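# Unload four cartons from pallet onto taped table area

## Task

Transfer every one of the four cartons from the pallet to the table so each lies flat, entirely inside the blue tape outline, not on top of another carton, and with the same face upward as originally; the cartons must stay put without the robot supporting them, and at the end the suction must be released and the tool moved away from them.

## Robot and tools

Robot: a single arm with six joints (shoulder pan, shoulder lift, elbow, wrist 1, wrist 2, wrist 3) carrying a vacuum tool with four suction cups in two channels. Channel a uses the two cups at y = -70 mm, channel b the two at y = +70 mm, both pairs at x = -35 and +35 mm, measured on the cup point's own axes. Cups are 36 mm across and point along the cup point's +z. The tool reaches 148 mm each way along its y axis. The cup point (end_effector_position) is the centre of the four cup rims when nothing touches them.

Frame: the scene frame has its origin on the table surface under the arm base, +z up, +y to the left when facing along +x. Positions are in metres, orientations are quaternions written w first (qw, qx, qy, qz). The reported cup position may be slightly wrong, more so at long reach; the base may be tilted.

Row format (used by both execute_actions and move): 9 numbers [x, y, z, qw, qx, qy, qz, suction_a, suction_b]. The first seven are an absolute target pose for the cup point in the scene frame. The last two are vacuum levels per channel from -1 to 1: 1 means full vacuum (about 75 kPa under ambient), a fraction requests that share, and 0.01 or less switches the channel off. Each channel keeps its setting until changed. Repeat the desired quaternion in every row rather than copying a possibly drifted one from the last result.

execute_actions: argument actions is a list with at most one entry, plus optional pictures (boolean). An empty list just reports the state. An entry {rows, steps} plays up to 15 rows, one per control step of 1/30 s (steps defaults to 15, max 15); if rows run out, the last one repeats. An entry with only steps (max 300) is a wait counted from the previous result, including time spent composing the reply. A target more than 0.6 m from the last reported cup position along any cup-point axis is refused and nothing is sent. Each step, the controller clips the command to within 100 mm and 16 degrees of the measured pose and solves for joints, favouring position over orientation; motion trails commands by roughly 0.17 s. After the last row the arm continues only toward the last clipped pose, so check the result and send the remainder.

move: argument target is one row (absolute pose plus suction values, which are applied at the start). speed in m/s, 0.002 to 0.5, default 0.25; rotation capped at twice that in rad/s. The cup point follows a straight path lasting 0.5 to 10 s (cut off at 10 s), turning the short way. It does not avoid obstacles, may overshoot speed near full arm extension, and lags the path. Optional stop_force in N (13 to 80, not allowed in the first 0.2 s of a scene): the path stops when the wrist sensor feels that much extra resistance along the line to the target for two steps, then backs up two steps and holds. Use it with very low speed for touching down; pressing may briefly exceed it. It is unreliable when the move also rotates the tool, and should be omitted when lifting off something. The result adds a move: line with the ending (done, off_target, moving, held, fault, contact) and limits (paced means the pose was clipped; held means some steps were blocked), plus distance to target.

wait: seconds 0 to 10; sends nothing new. zoom_image: camera (cam_high, cam_low or cam_wrist) and region [x0, y0, x1, y1] in image pixels, at most 504 by 504, giving a closer view. finished_scene: scene is the current scene's number; ends it irreversibly and reports success.

Results: the state line gives cup pose and linear/angular velocity, joint positions and drive torques (these include offsets and noise, nonzero in free air), and Wrist force/Wrist torque along the tool's axes (offset up to about 5.5 N, noise up to 3.4 N, saturation near 100 N; may say no reading at start). suction_measured_a/b show achieved vacuum; part_present_a/b switch to 1 at 0.54 and back to 0 below 0.49. Hand target shows the pose the controller is currently driving to. HELD marks steps the clearance check blocked (the mount under the base counts as arm); pose unreachable means that check altered the command. Cameras: cam_high, cam_low, cam_wrist, each 896x504, with calibration given separately.

Gripping: switch a channel on and press both its cups fully onto a smooth flat face; edges, seams or holes under a rim leak. A channel with an uncovered cup steals all pump flow from the other, so only enable channels whose cups are both on the carton. Sealed readings sit up to 0.17 below the command (0.27 with both on). Held objects ride up to 12 mm nearer the tool. To release, set the carton down on its support, then switch both channels off, and move at least 15 mm away. A cup sealed to the table pins the tool; turn that channel off.

Avoid: joint torque at the load limits (pan and lift 290, elbow 132, wrists 47.5 N m) or any external force of 150 N triggers a 10 s stop. The arm is stiff, so commanding even slightly past a firm contact can fault; approach slowly with stop_force. Motors overheat when holding loads (warning at 70 °C, brake stop at 85 °C). Do not drop, slam or knock cartons, and never push anything off the table, which ends the scene. Loose objects may occasionally be nudged by outside pushes; the simulation keeps running while a reply is being written.

Each tool is called as name([rows], argument=value, ...), one row to a line, values as JSON.

## Session

execute_actions(actions=[])

Scene clock: 0.00 s of 9400.00 s.
end_effector_position=(+0.6265, +0.0089, +0.5003) suction_measured_a=0.00 part_present_a=0 suction_measured_b=0.00 part_present_b=0 end_effector_quat_wxyz=(+0.002, +0.703, +0.711, +0.002) end_effector_velocity=(-0.000, +0.000, -0.000) end_effector_angular_velocity=(+0.000, +0.001, +0.001)
Joint positions: [-0.282 -1.702  1.856 -1.725 -1.57  -1.85 ]
Joint velocities: [-0.    -0.     0.     0.001 -0.    -0.001]
Joint torques (N m, as the arm reports them, + toward a larger angle): no reading
Wrist force (N, on the end effector, along its own x y z axes, offset not removed): no reading
Wrist torque (N m, same axes, about the end effector's origin, offset not removed): no reading
Hand target: +0.626, +0.009, +0.500; +0.002, +0.703, +0.711, +0.002

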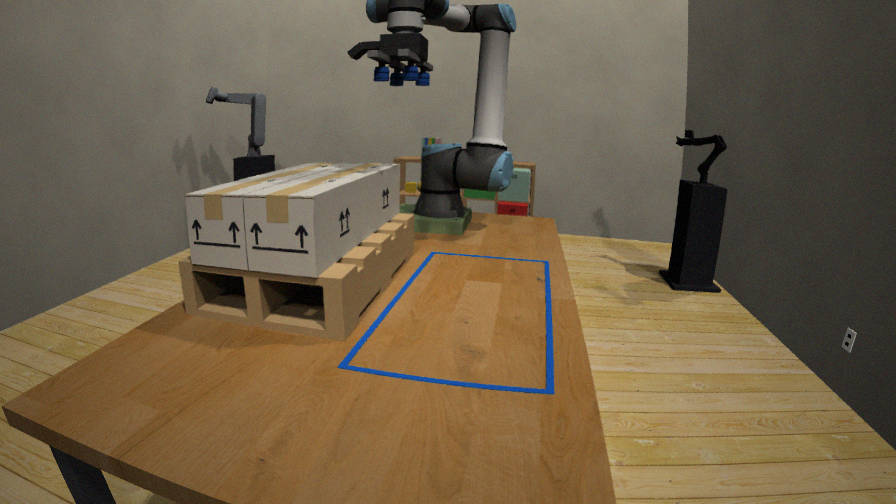

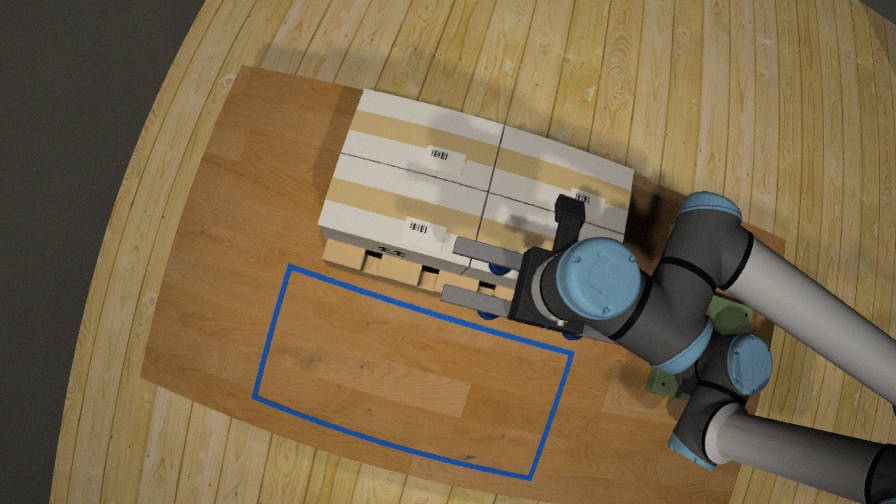

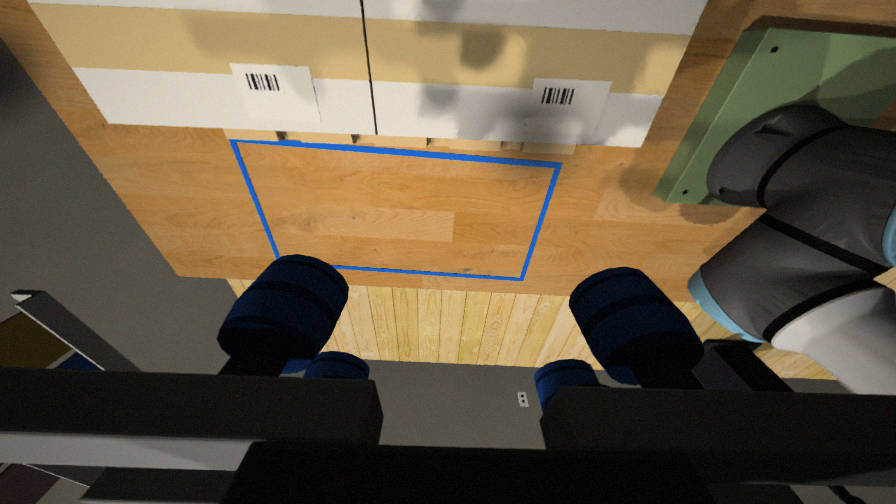

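zoom_image(camera="cam_high", region=[300, 70, 660, 280])

move(target=[0.69,-0.05,0.62,0,0.7071,0.7071,0,0,0])

Region (300, 70, 660, 280) of cam_high's 896x504 image, scaled by 1.400, with more detail than that image has; it fills the top 294 rows of this view, and the rest is white.

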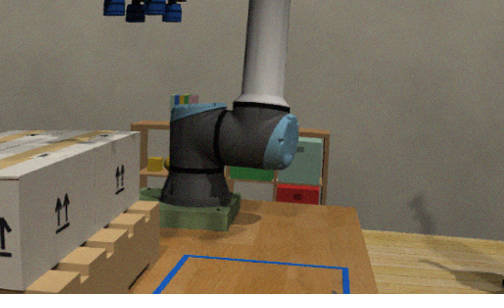

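Scene clock: 21.90 s of 9400.00 s.
end_effector_position=(+0.6899, -0.0501, +0.6199) suction_measured_a=0.00 part_present_a=0 suction_measured_b=0.00 part_present_b=0 end_effector_quat_wxyz=(+0.000, +0.707, +0.707, +0.000) end_effector_velocity=(+0.001, -0.000, +0.002) end_effector_angular_velocity=(+0.001, -0.001, +0.001)
Joint positions: [-0.341 -1.598  1.551 -1.519 -1.572 -1.896]
Joint velocities: [-0.     0.002 -0.005  0.003  0.001 -0.002]
Joint torques (N m, as the arm reports them, + toward a larger angle): [-18.54 -34.99 -60.6   -2.55  -4.16  -3.17]
Wrist force (N, on the end effector, along its own x y z axes, offset not removed): [-3.7 -5.7 0.6]
Wrist torque (N m, same axes, about the end effector's origin, offset not removed): [-0.62 0.76 0.25]
Hand target: +0.690, -0.050, +0.620; +0.000, +0.707, +0.707, +0.000
Off the commanded pose: 0.000 m, 0 deg.
After step 90, 17.77 s passed at rest.
move: done
camera_calibration (this result's frames):
cam_wrist: T_world_to_cam=[[-0.998876, -0.0445778, 0.0161397, 0.680481], [-0.0271096, 0.816341, 0.576933, -0.252446], [-0.0388939, 0.575847, -0.816632, 0.699661], [0, 0, 0, 1]] pos_world=[0.700085, -0.166481, 0.706028]

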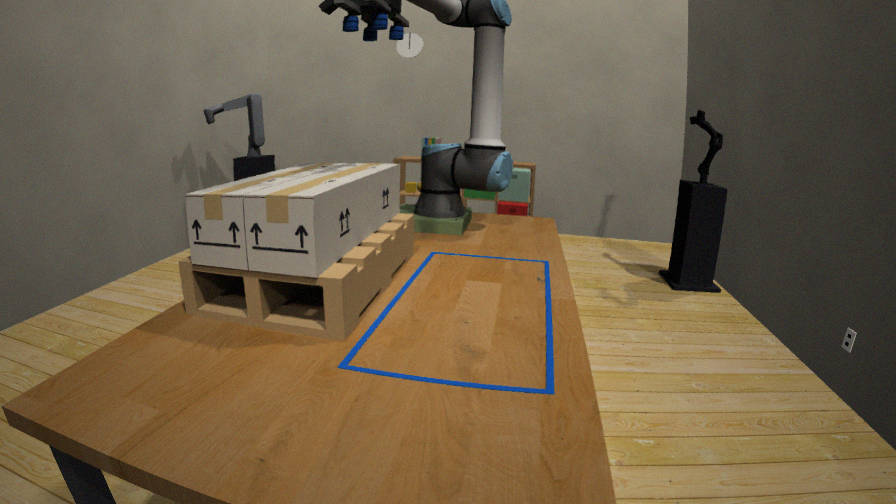

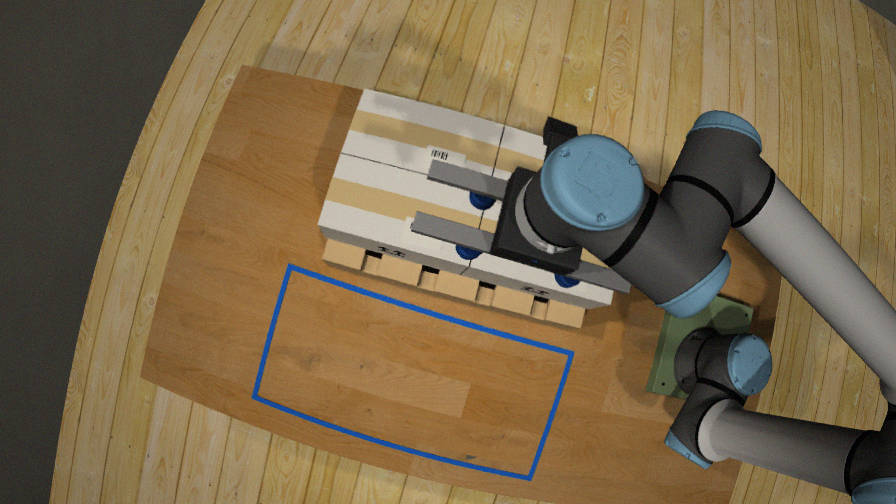

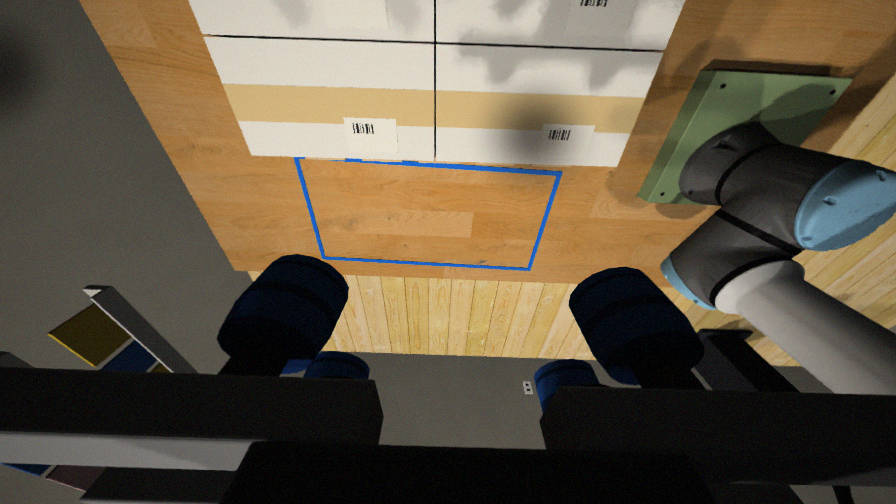

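zoom_image(camera="cam_wrist", region=[170, 0, 674, 190])

zoom_image(camera="cam_low", region=[300, 70, 660, 280])

Region (170, 0, 674, 190) of cam_wrist's 896x504 image, scaled by 1.000; it fills the top 190 rows of this view, and the rest is white.

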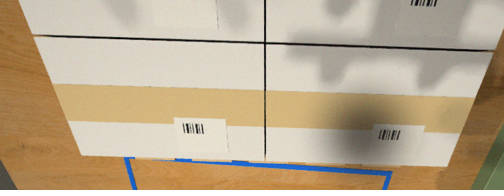

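Region (300, 70, 660, 280) of cam_low's 896x504 image, scaled by 1.400, with more detail than that image has; it fills the top 294 rows of this view, and the rest is white.

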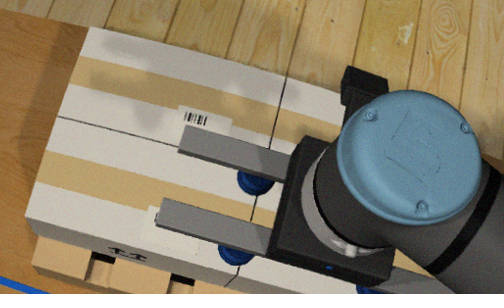

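move(target=[0.842,-0.10,0.31,0,0.7071,0.7071,0,0,0], speed=0.35)

move(target=[0.842,-0.10,0.255,0,0.7071,0.7071,0,1,1], speed=0.015, stop_force=20)

Scene clock: 32.07 s of 9400.00 s.
end_effector_position=(+0.8416, -0.1001, +0.3101) suction_measured_a=0.00 part_present_a=0 suction_measured_b=0.00 part_present_b=0 end_effector_quat_wxyz=(+0.000, +0.707, +0.707, +0.000) end_effector_velocity=(+0.001, -0.000, -0.001) end_effector_angular_velocity=(+0.001, -0.000, +0.001)
Joint positions: [-0.34  -1.24   1.694 -2.02  -1.572 -1.895]
Joint velocities: [ 0.     0.003 -0.001 -0.001  0.001 -0.001]
Joint torques (N m, as the arm reports them, + toward a larger angle): [ 14.73 -62.67 -55.68  -7.43  -2.33   3.75]
Wrist force (N, on the end effector, along its own x y z axes, offset not removed): [-1.6 -3.9 -3.5]
Wrist torque (N m, same axes, about the end effector's origin, offset not removed): [-0.44 0.37 0.32]
Hand target: +0.842, -0.100, +0.310; -0.000, +0.707, +0.707, -0.000
Off the commanded pose: 0.000 m, 0 deg.
After step 90, 5.57 s passed at rest.
move: done
camera_calibration (this result's frames):
cam_wrist: T_world_to_cam=[[-0.998876, -0.0445723, 0.0161363, 0.834756], [-0.0271086, 0.816363, 0.576903, -0.0287632], [-0.038887, 0.575817, -0.816653, 0.481446], [0, 0, 0, 1]] pos_world=[0.85176, -0.216537, 0.396298]

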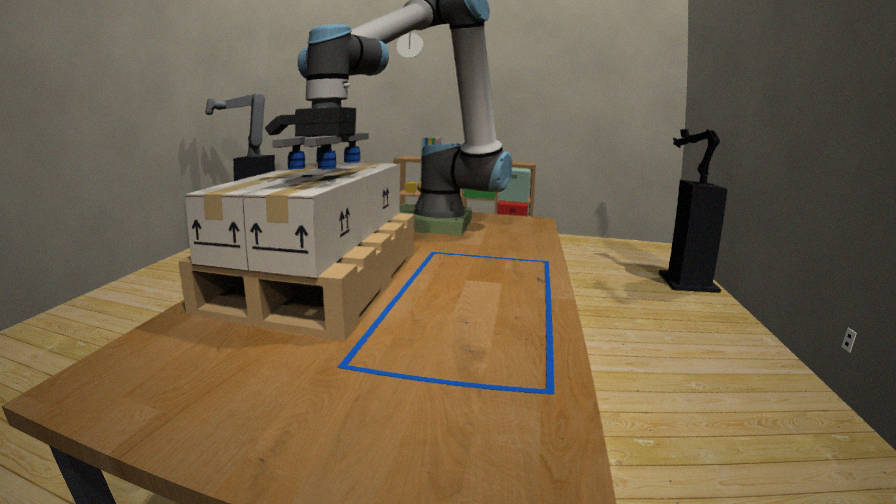

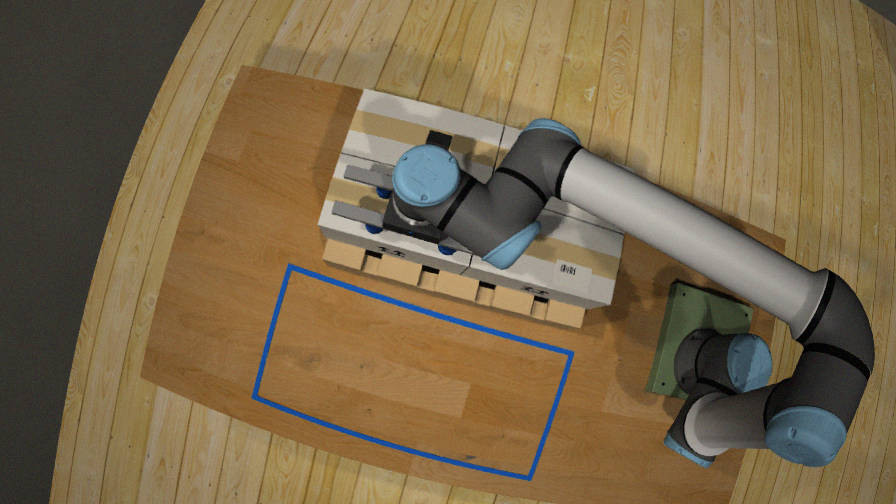

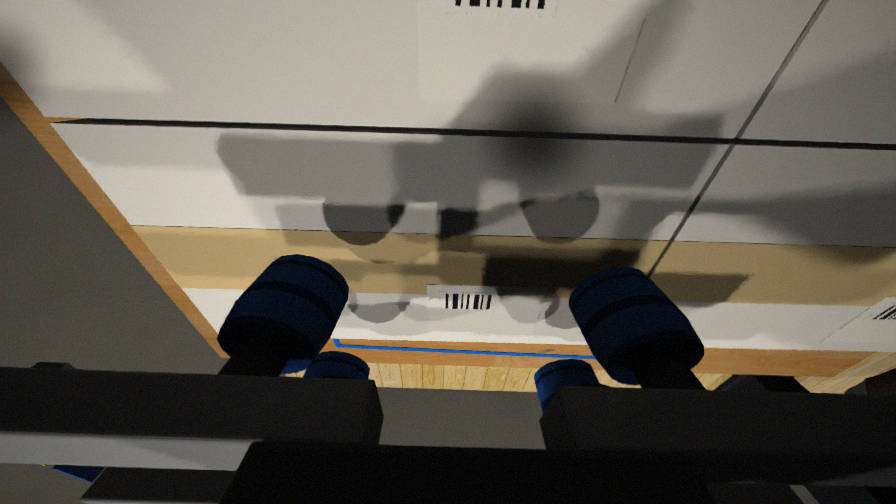

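Scene clock: 35.80 s of 9400.00 s.
end_effector_position=(+0.8421, -0.1001, +0.2602) suction_measured_a=0.83 part_present_a=1 suction_measured_b=0.83 part_present_b=1 end_effector_quat_wxyz=(+0.000, +0.707, +0.707, +0.000) end_effector_velocity=(+0.000, +0.000, +0.002) end_effector_angular_velocity=(+0.002, +0.002, +0.000)
Joint positions: [-0.34  -1.201  1.738 -2.104 -1.572 -1.895]
Joint velocities: [ 0.    -0.    -0.003  0.007  0.001 -0.   ]
Joint torques (N m, as the arm reports them, + toward a larger angle): [  8.48 -60.42 -33.87   0.6   -1.65   2.8 ]
Wrist force (N, on the end effector, along its own x y z axes, offset not removed): [2.4 -10.0 -48.0]
Wrist torque (N m, same axes, about the end effector's origin, offset not removed): [-0.26 0.62 0.36]
Hand target: +0.842, -0.100, +0.261; +0.000, +0.707, +0.707, +0.000
Off the commanded pose: 0.005 m, 0 deg.
move: contact
camera_calibration (this result's frames):
cam_wrist: T_world_to_cam=[[-0.998886, -0.044557, 0.015506, 0.836239], [-0.0274691, 0.816499, 0.576693, 0.000345424], [-0.0383564, 0.575625, -0.816814, 0.440218], [0, 0, 0, 1]] pos_world=[0.852203, -0.216422, 0.34641]

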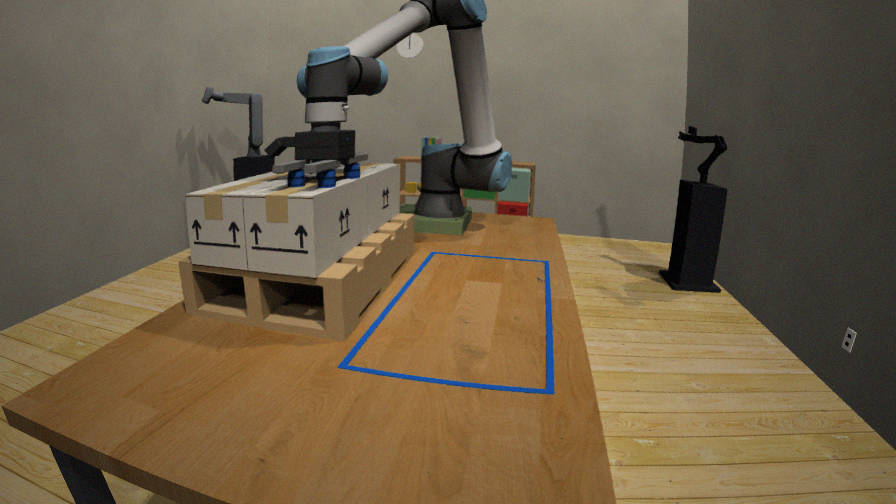

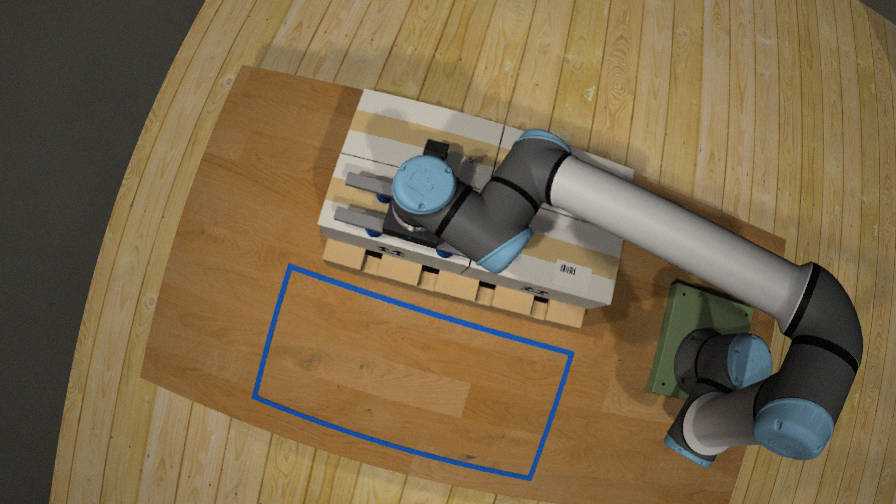

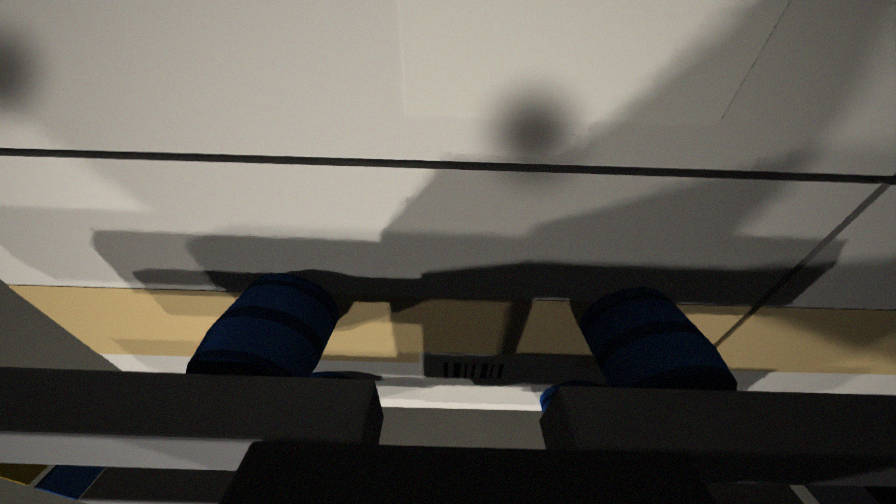

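move(target=[0.842,-0.10,0.30,0,0.7071,0.7071,0,1,1], speed=0.08)

move(target=[0.874,0.31,0.30,0,0.7193,0.6947,0,1,1], speed=0.2)

move(target=[0.874,0.31,0.16,0,0.7193,0.6947,0,1,1], speed=0.12)

Scene clock: 47.57 s of 9400.00 s.
end_effector_position=(+0.8420, -0.1000, +0.2999) suction_measured_a=0.84 part_present_a=1 suction_measured_b=0.84 part_present_b=1 end_effector_quat_wxyz=(-0.000, +0.707, +0.707, -0.000) end_effector_velocity=(-0.001, -0.000, +0.001) end_effector_angular_velocity=(-0.001, +0.002, -0.001)
Joint positions: [-0.34  -1.232  1.703 -2.037 -1.572 -1.895]
Joint velocities: [ 0.    -0.001 -0.     0.002 -0.001  0.001]
Joint torques (N m, as the arm reports them, + toward a larger angle): [  14.93 -109.07  -66.68   -5.22   -0.16    3.78]
Wrist force (N, on the end effector, along its own x y z axes, offset not removed): [-3.2 -4.6 19.0]
Wrist torque (N m, same axes, about the end effector's origin, offset not removed): [-0.05 1.12 0.22]
Hand target: +0.842, -0.100, +0.300; +0.000, +0.707, +0.707, -0.000
Off the commanded pose: 0.000 m, 0 deg.
move: done
camera_calibration (this result's frames):
cam_wrist: T_world_to_cam=[[-0.998872, -0.0446208, 0.0162312, 0.835306], [-0.0270929, 0.816355, 0.576915, -0.0229564], [-0.0389929, 0.575824, -0.816643, 0.473101], [0, 0, 0, 1]] pos_world=[0.852189, -0.216411, 0.386041]

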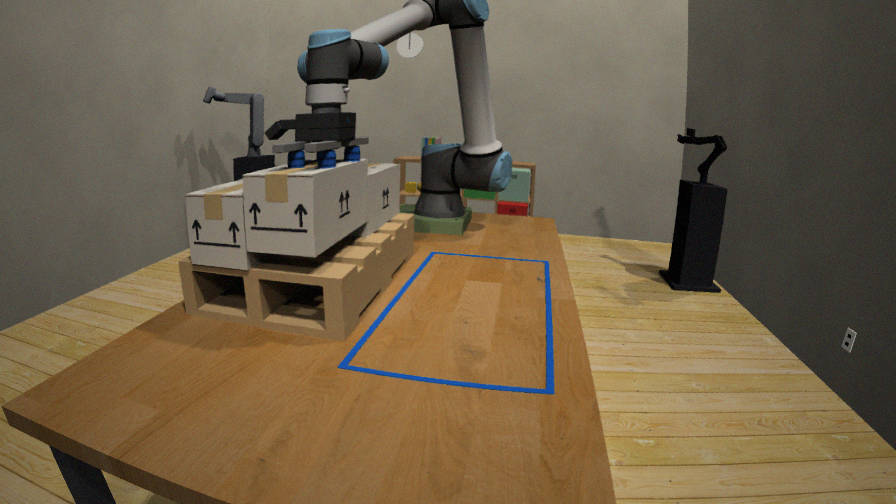

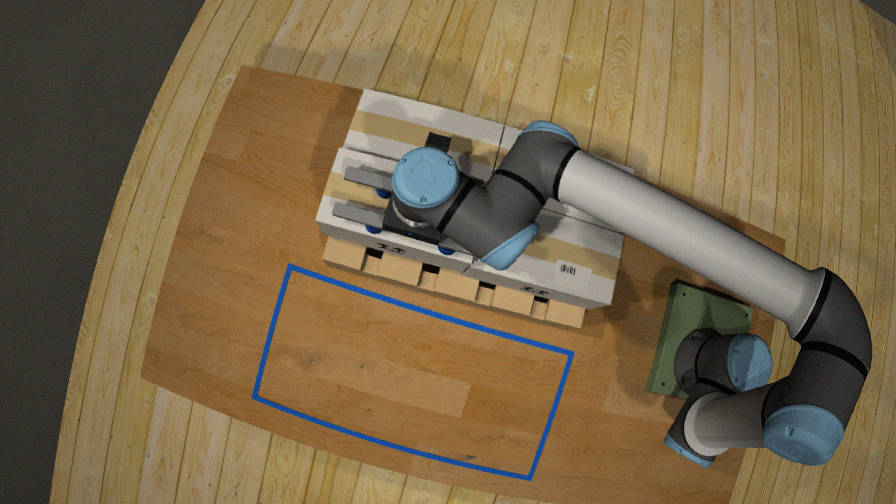

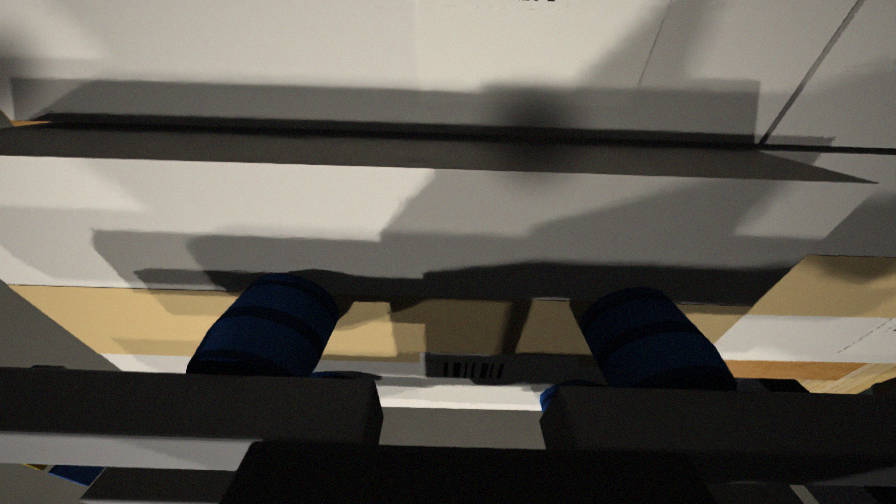

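Scene clock: 50.13 s of 9400.00 s.
end_effector_position=(+0.8746, +0.3098, +0.3000) suction_measured_a=0.84 part_present_a=1 suction_measured_b=0.84 part_present_b=1 end_effector_quat_wxyz=(-0.000, +0.719, +0.695, -0.000) end_effector_velocity=(+0.000, +0.001, +0.000) end_effector_angular_velocity=(-0.002, -0.000, +0.000)
Joint positions: [ 0.136 -1.112  1.528 -1.981 -1.57  -1.385]
Joint velocities: [ 0.002  0.001 -0.003  0.001 -0.002  0.002]
Joint torques (N m, as the arm reports them, + toward a larger angle): [ 13.35 -89.55 -68.33  -4.89  -4.46   3.84]
Wrist force (N, on the end effector, along its own x y z axes, offset not removed): [-4.1 -5.8 11.9]
Wrist torque (N m, same axes, about the end effector's origin, offset not removed): [-0.30 1.09 0.25]
Hand target: +0.875, +0.310, +0.300; +0.000, +0.719, +0.695, -0.000
Off the commanded pose: 0.001 m, 0 deg.
move: done
camera_calibration (this result's frames):
cam_wrist: T_world_to_cam=[[-0.999816, -0.00980165, 0.0164739, 0.8761], [0.00149817, 0.816806, 0.57691, -0.38184], [-0.0191106, 0.576829, -0.816641, 0.220764], [0, 0, 0, 1]] pos_world=[0.88073, 0.193134, 0.386139]

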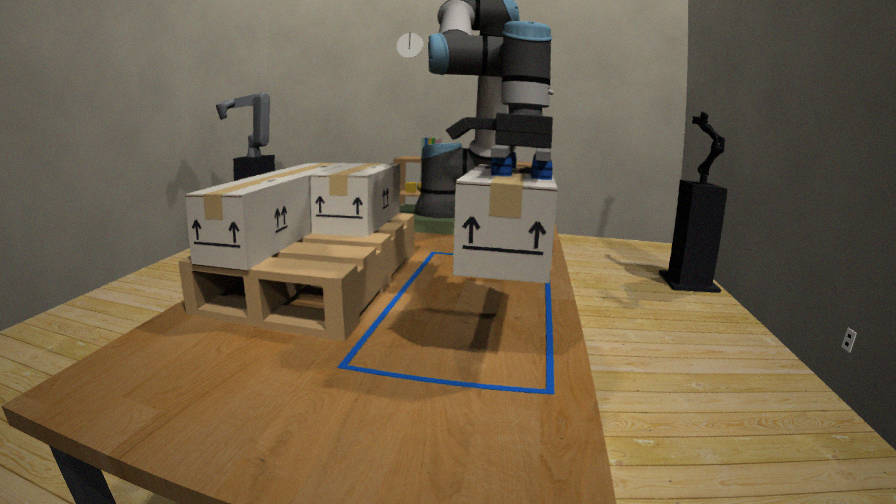

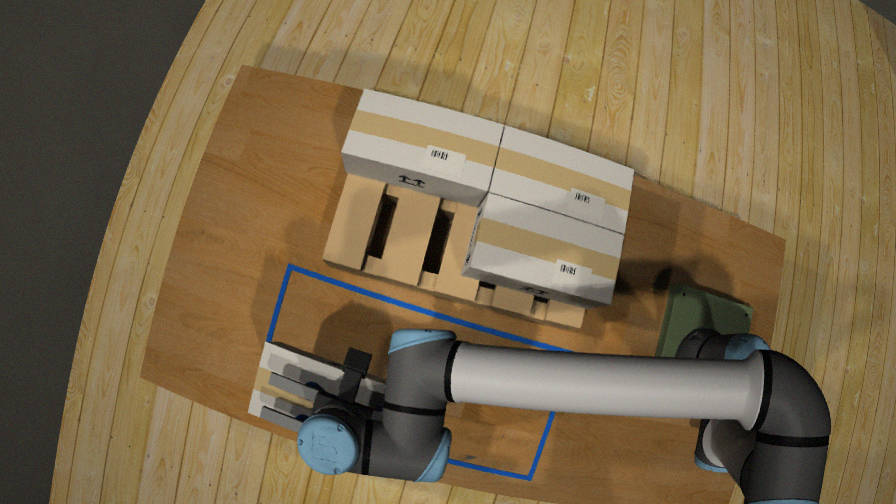

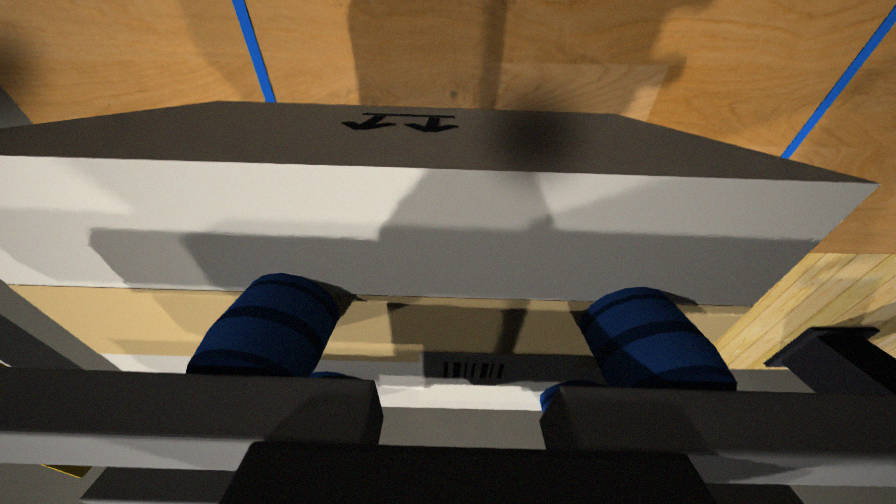

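Scene clock: 51.73 s of 9400.00 s.
end_effector_position=(+0.8739, +0.3100, +0.1602) suction_measured_a=0.84 part_present_a=1 suction_measured_b=0.84 part_present_b=1 end_effector_quat_wxyz=(+0.000, +0.719, +0.695, +0.000) end_effector_velocity=(+0.000, +0.000, -0.001) end_effector_angular_velocity=(+0.000, -0.001, +0.000)
Joint positions: [ 0.136 -1.     1.63  -2.196 -1.57  -1.385]
Joint velocities: [ 0.     0.002  0.    -0.003  0.    -0.   ]
Joint torques (N m, as the arm reports them, + toward a larger angle): [ 13.65 -92.3  -47.34  -9.13  -1.98   3.75]
Wrist force (N, on the end effector, along its own x y z axes, offset not removed): [-3.2 -4.6 14.0]
Wrist torque (N m, same axes, about the end effector's origin, offset not removed): [-0.15 1.09 0.32]
Hand target: +0.874, +0.310, +0.160; -0.000, +0.719, +0.695, -0.000
Off the commanded pose: 0.000 m, 0 deg.
move: done
camera_calibration (this result's frames):
cam_wrist: T_world_to_cam=[[-0.999821, -0.00979783, 0.0161594, 0.877772], [0.00131977, 0.816808, 0.576908, -0.301197], [-0.0188515, 0.576827, -0.816649, 0.106288], [0, 0, 0, 1]] pos_world=[0.880017, 0.193311, 0.246379]

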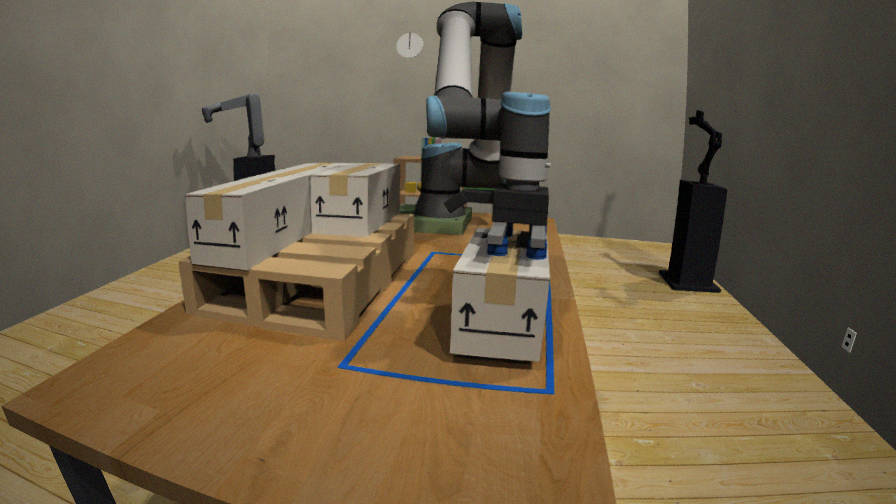

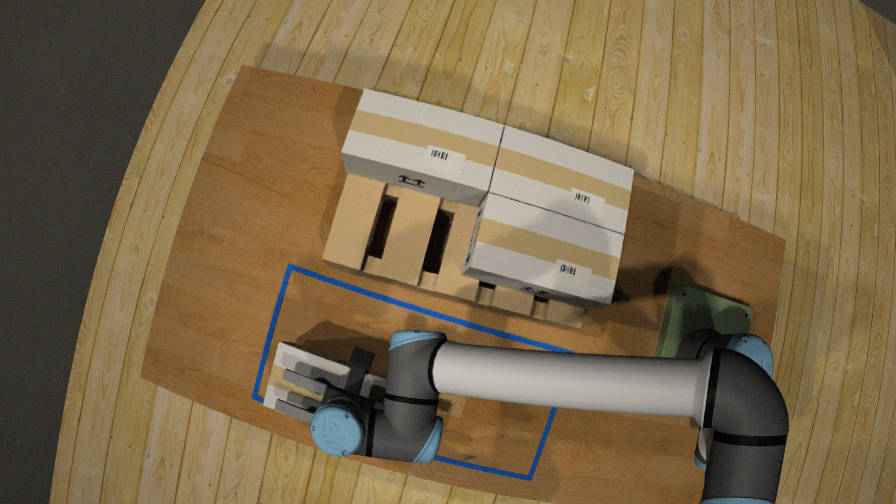

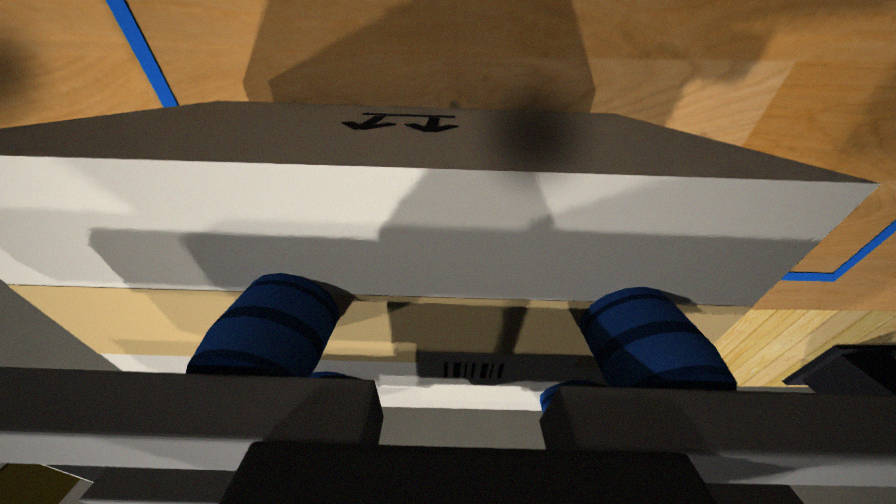

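move(target=[0.874,0.315,0.125,0,0.7193,0.6947,0,1,1], speed=0.012, stop_force=15)

Scene clock: 58.77 s of 9400.00 s.
end_effector_position=(+0.8740, +0.3134, +0.1368) suction_measured_a=0.84 part_present_a=1 suction_measured_b=0.84 part_present_b=1 end_effector_quat_wxyz=(+0.000, +0.719, +0.695, +0.000) end_effector_velocity=(-0.001, -0.001, +0.001) end_effector_angular_velocity=(-0.002, +0.004, -0.002)
Joint positions: [ 0.14  -0.975  1.639 -2.229 -1.57  -1.381]
Joint velocities: [-0.    -0.002 -0.001  0.007 -0.002  0.002]
Joint torques (N m, as the arm reports them, + toward a larger angle): [ -15.9  -101.26  -38.31    1.03    3.71    0.28]
Wrist force (N, on the end effector, along its own x y z axes, offset not removed): [-6.4 4.2 -6.2]
Wrist torque (N m, same axes, about the end effector's origin, offset not removed): [-1.75 1.56 0.11]
Hand target: +0.874, +0.313, +0.137; +0.000, +0.719, +0.695, +0.000
Off the commanded pose: 0.012 m, 0 deg.
move: contact
camera_calibration (this result's frames):
cam_wrist: T_world_to_cam=[[-0.999825, -0.0097807, 0.0159163, 0.878311], [0.00119458, 0.816776, 0.576954, -0.290396], [-0.0186431, 0.576873, -0.816621, 0.0849556], [0, 0, 0, 1]] pos_world=[0.880089, 0.19677, 0.222942]

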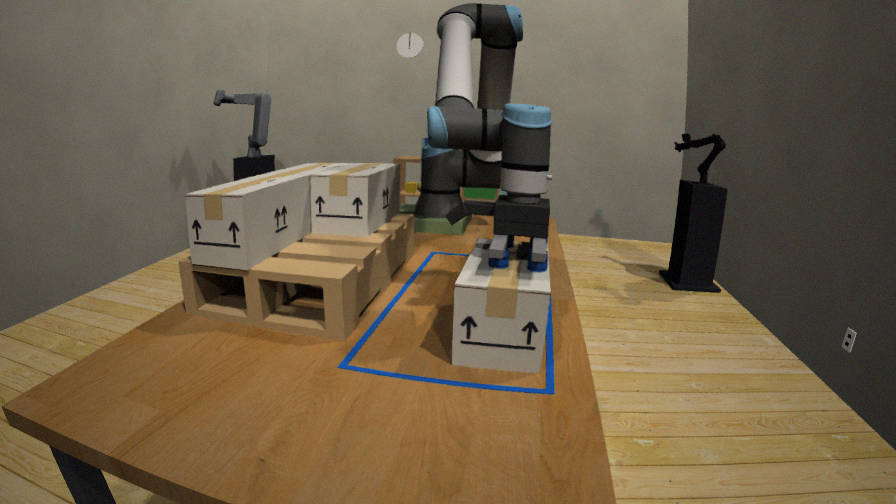

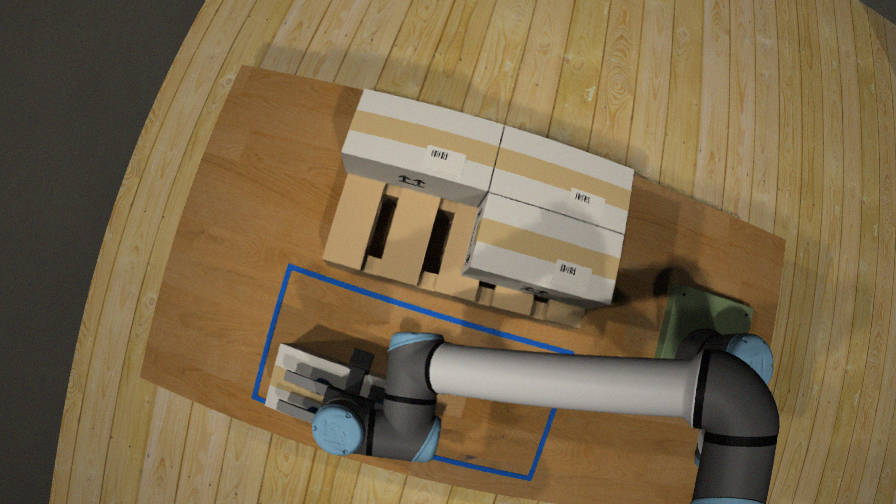

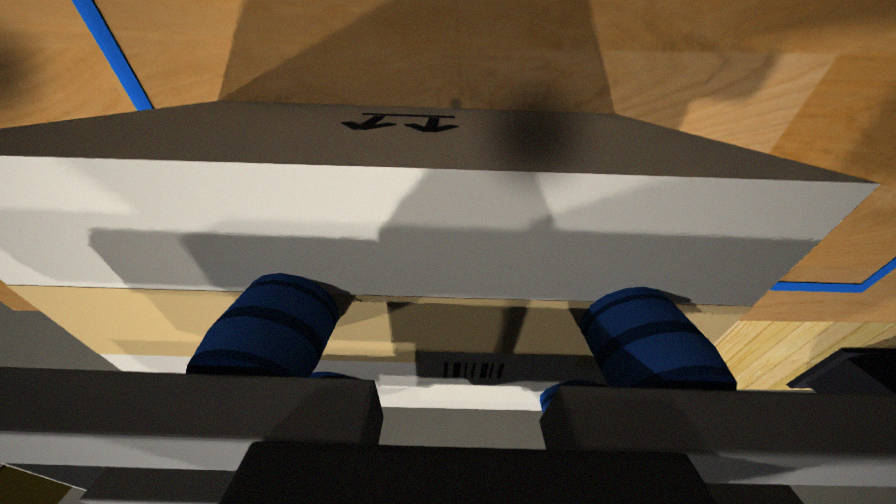

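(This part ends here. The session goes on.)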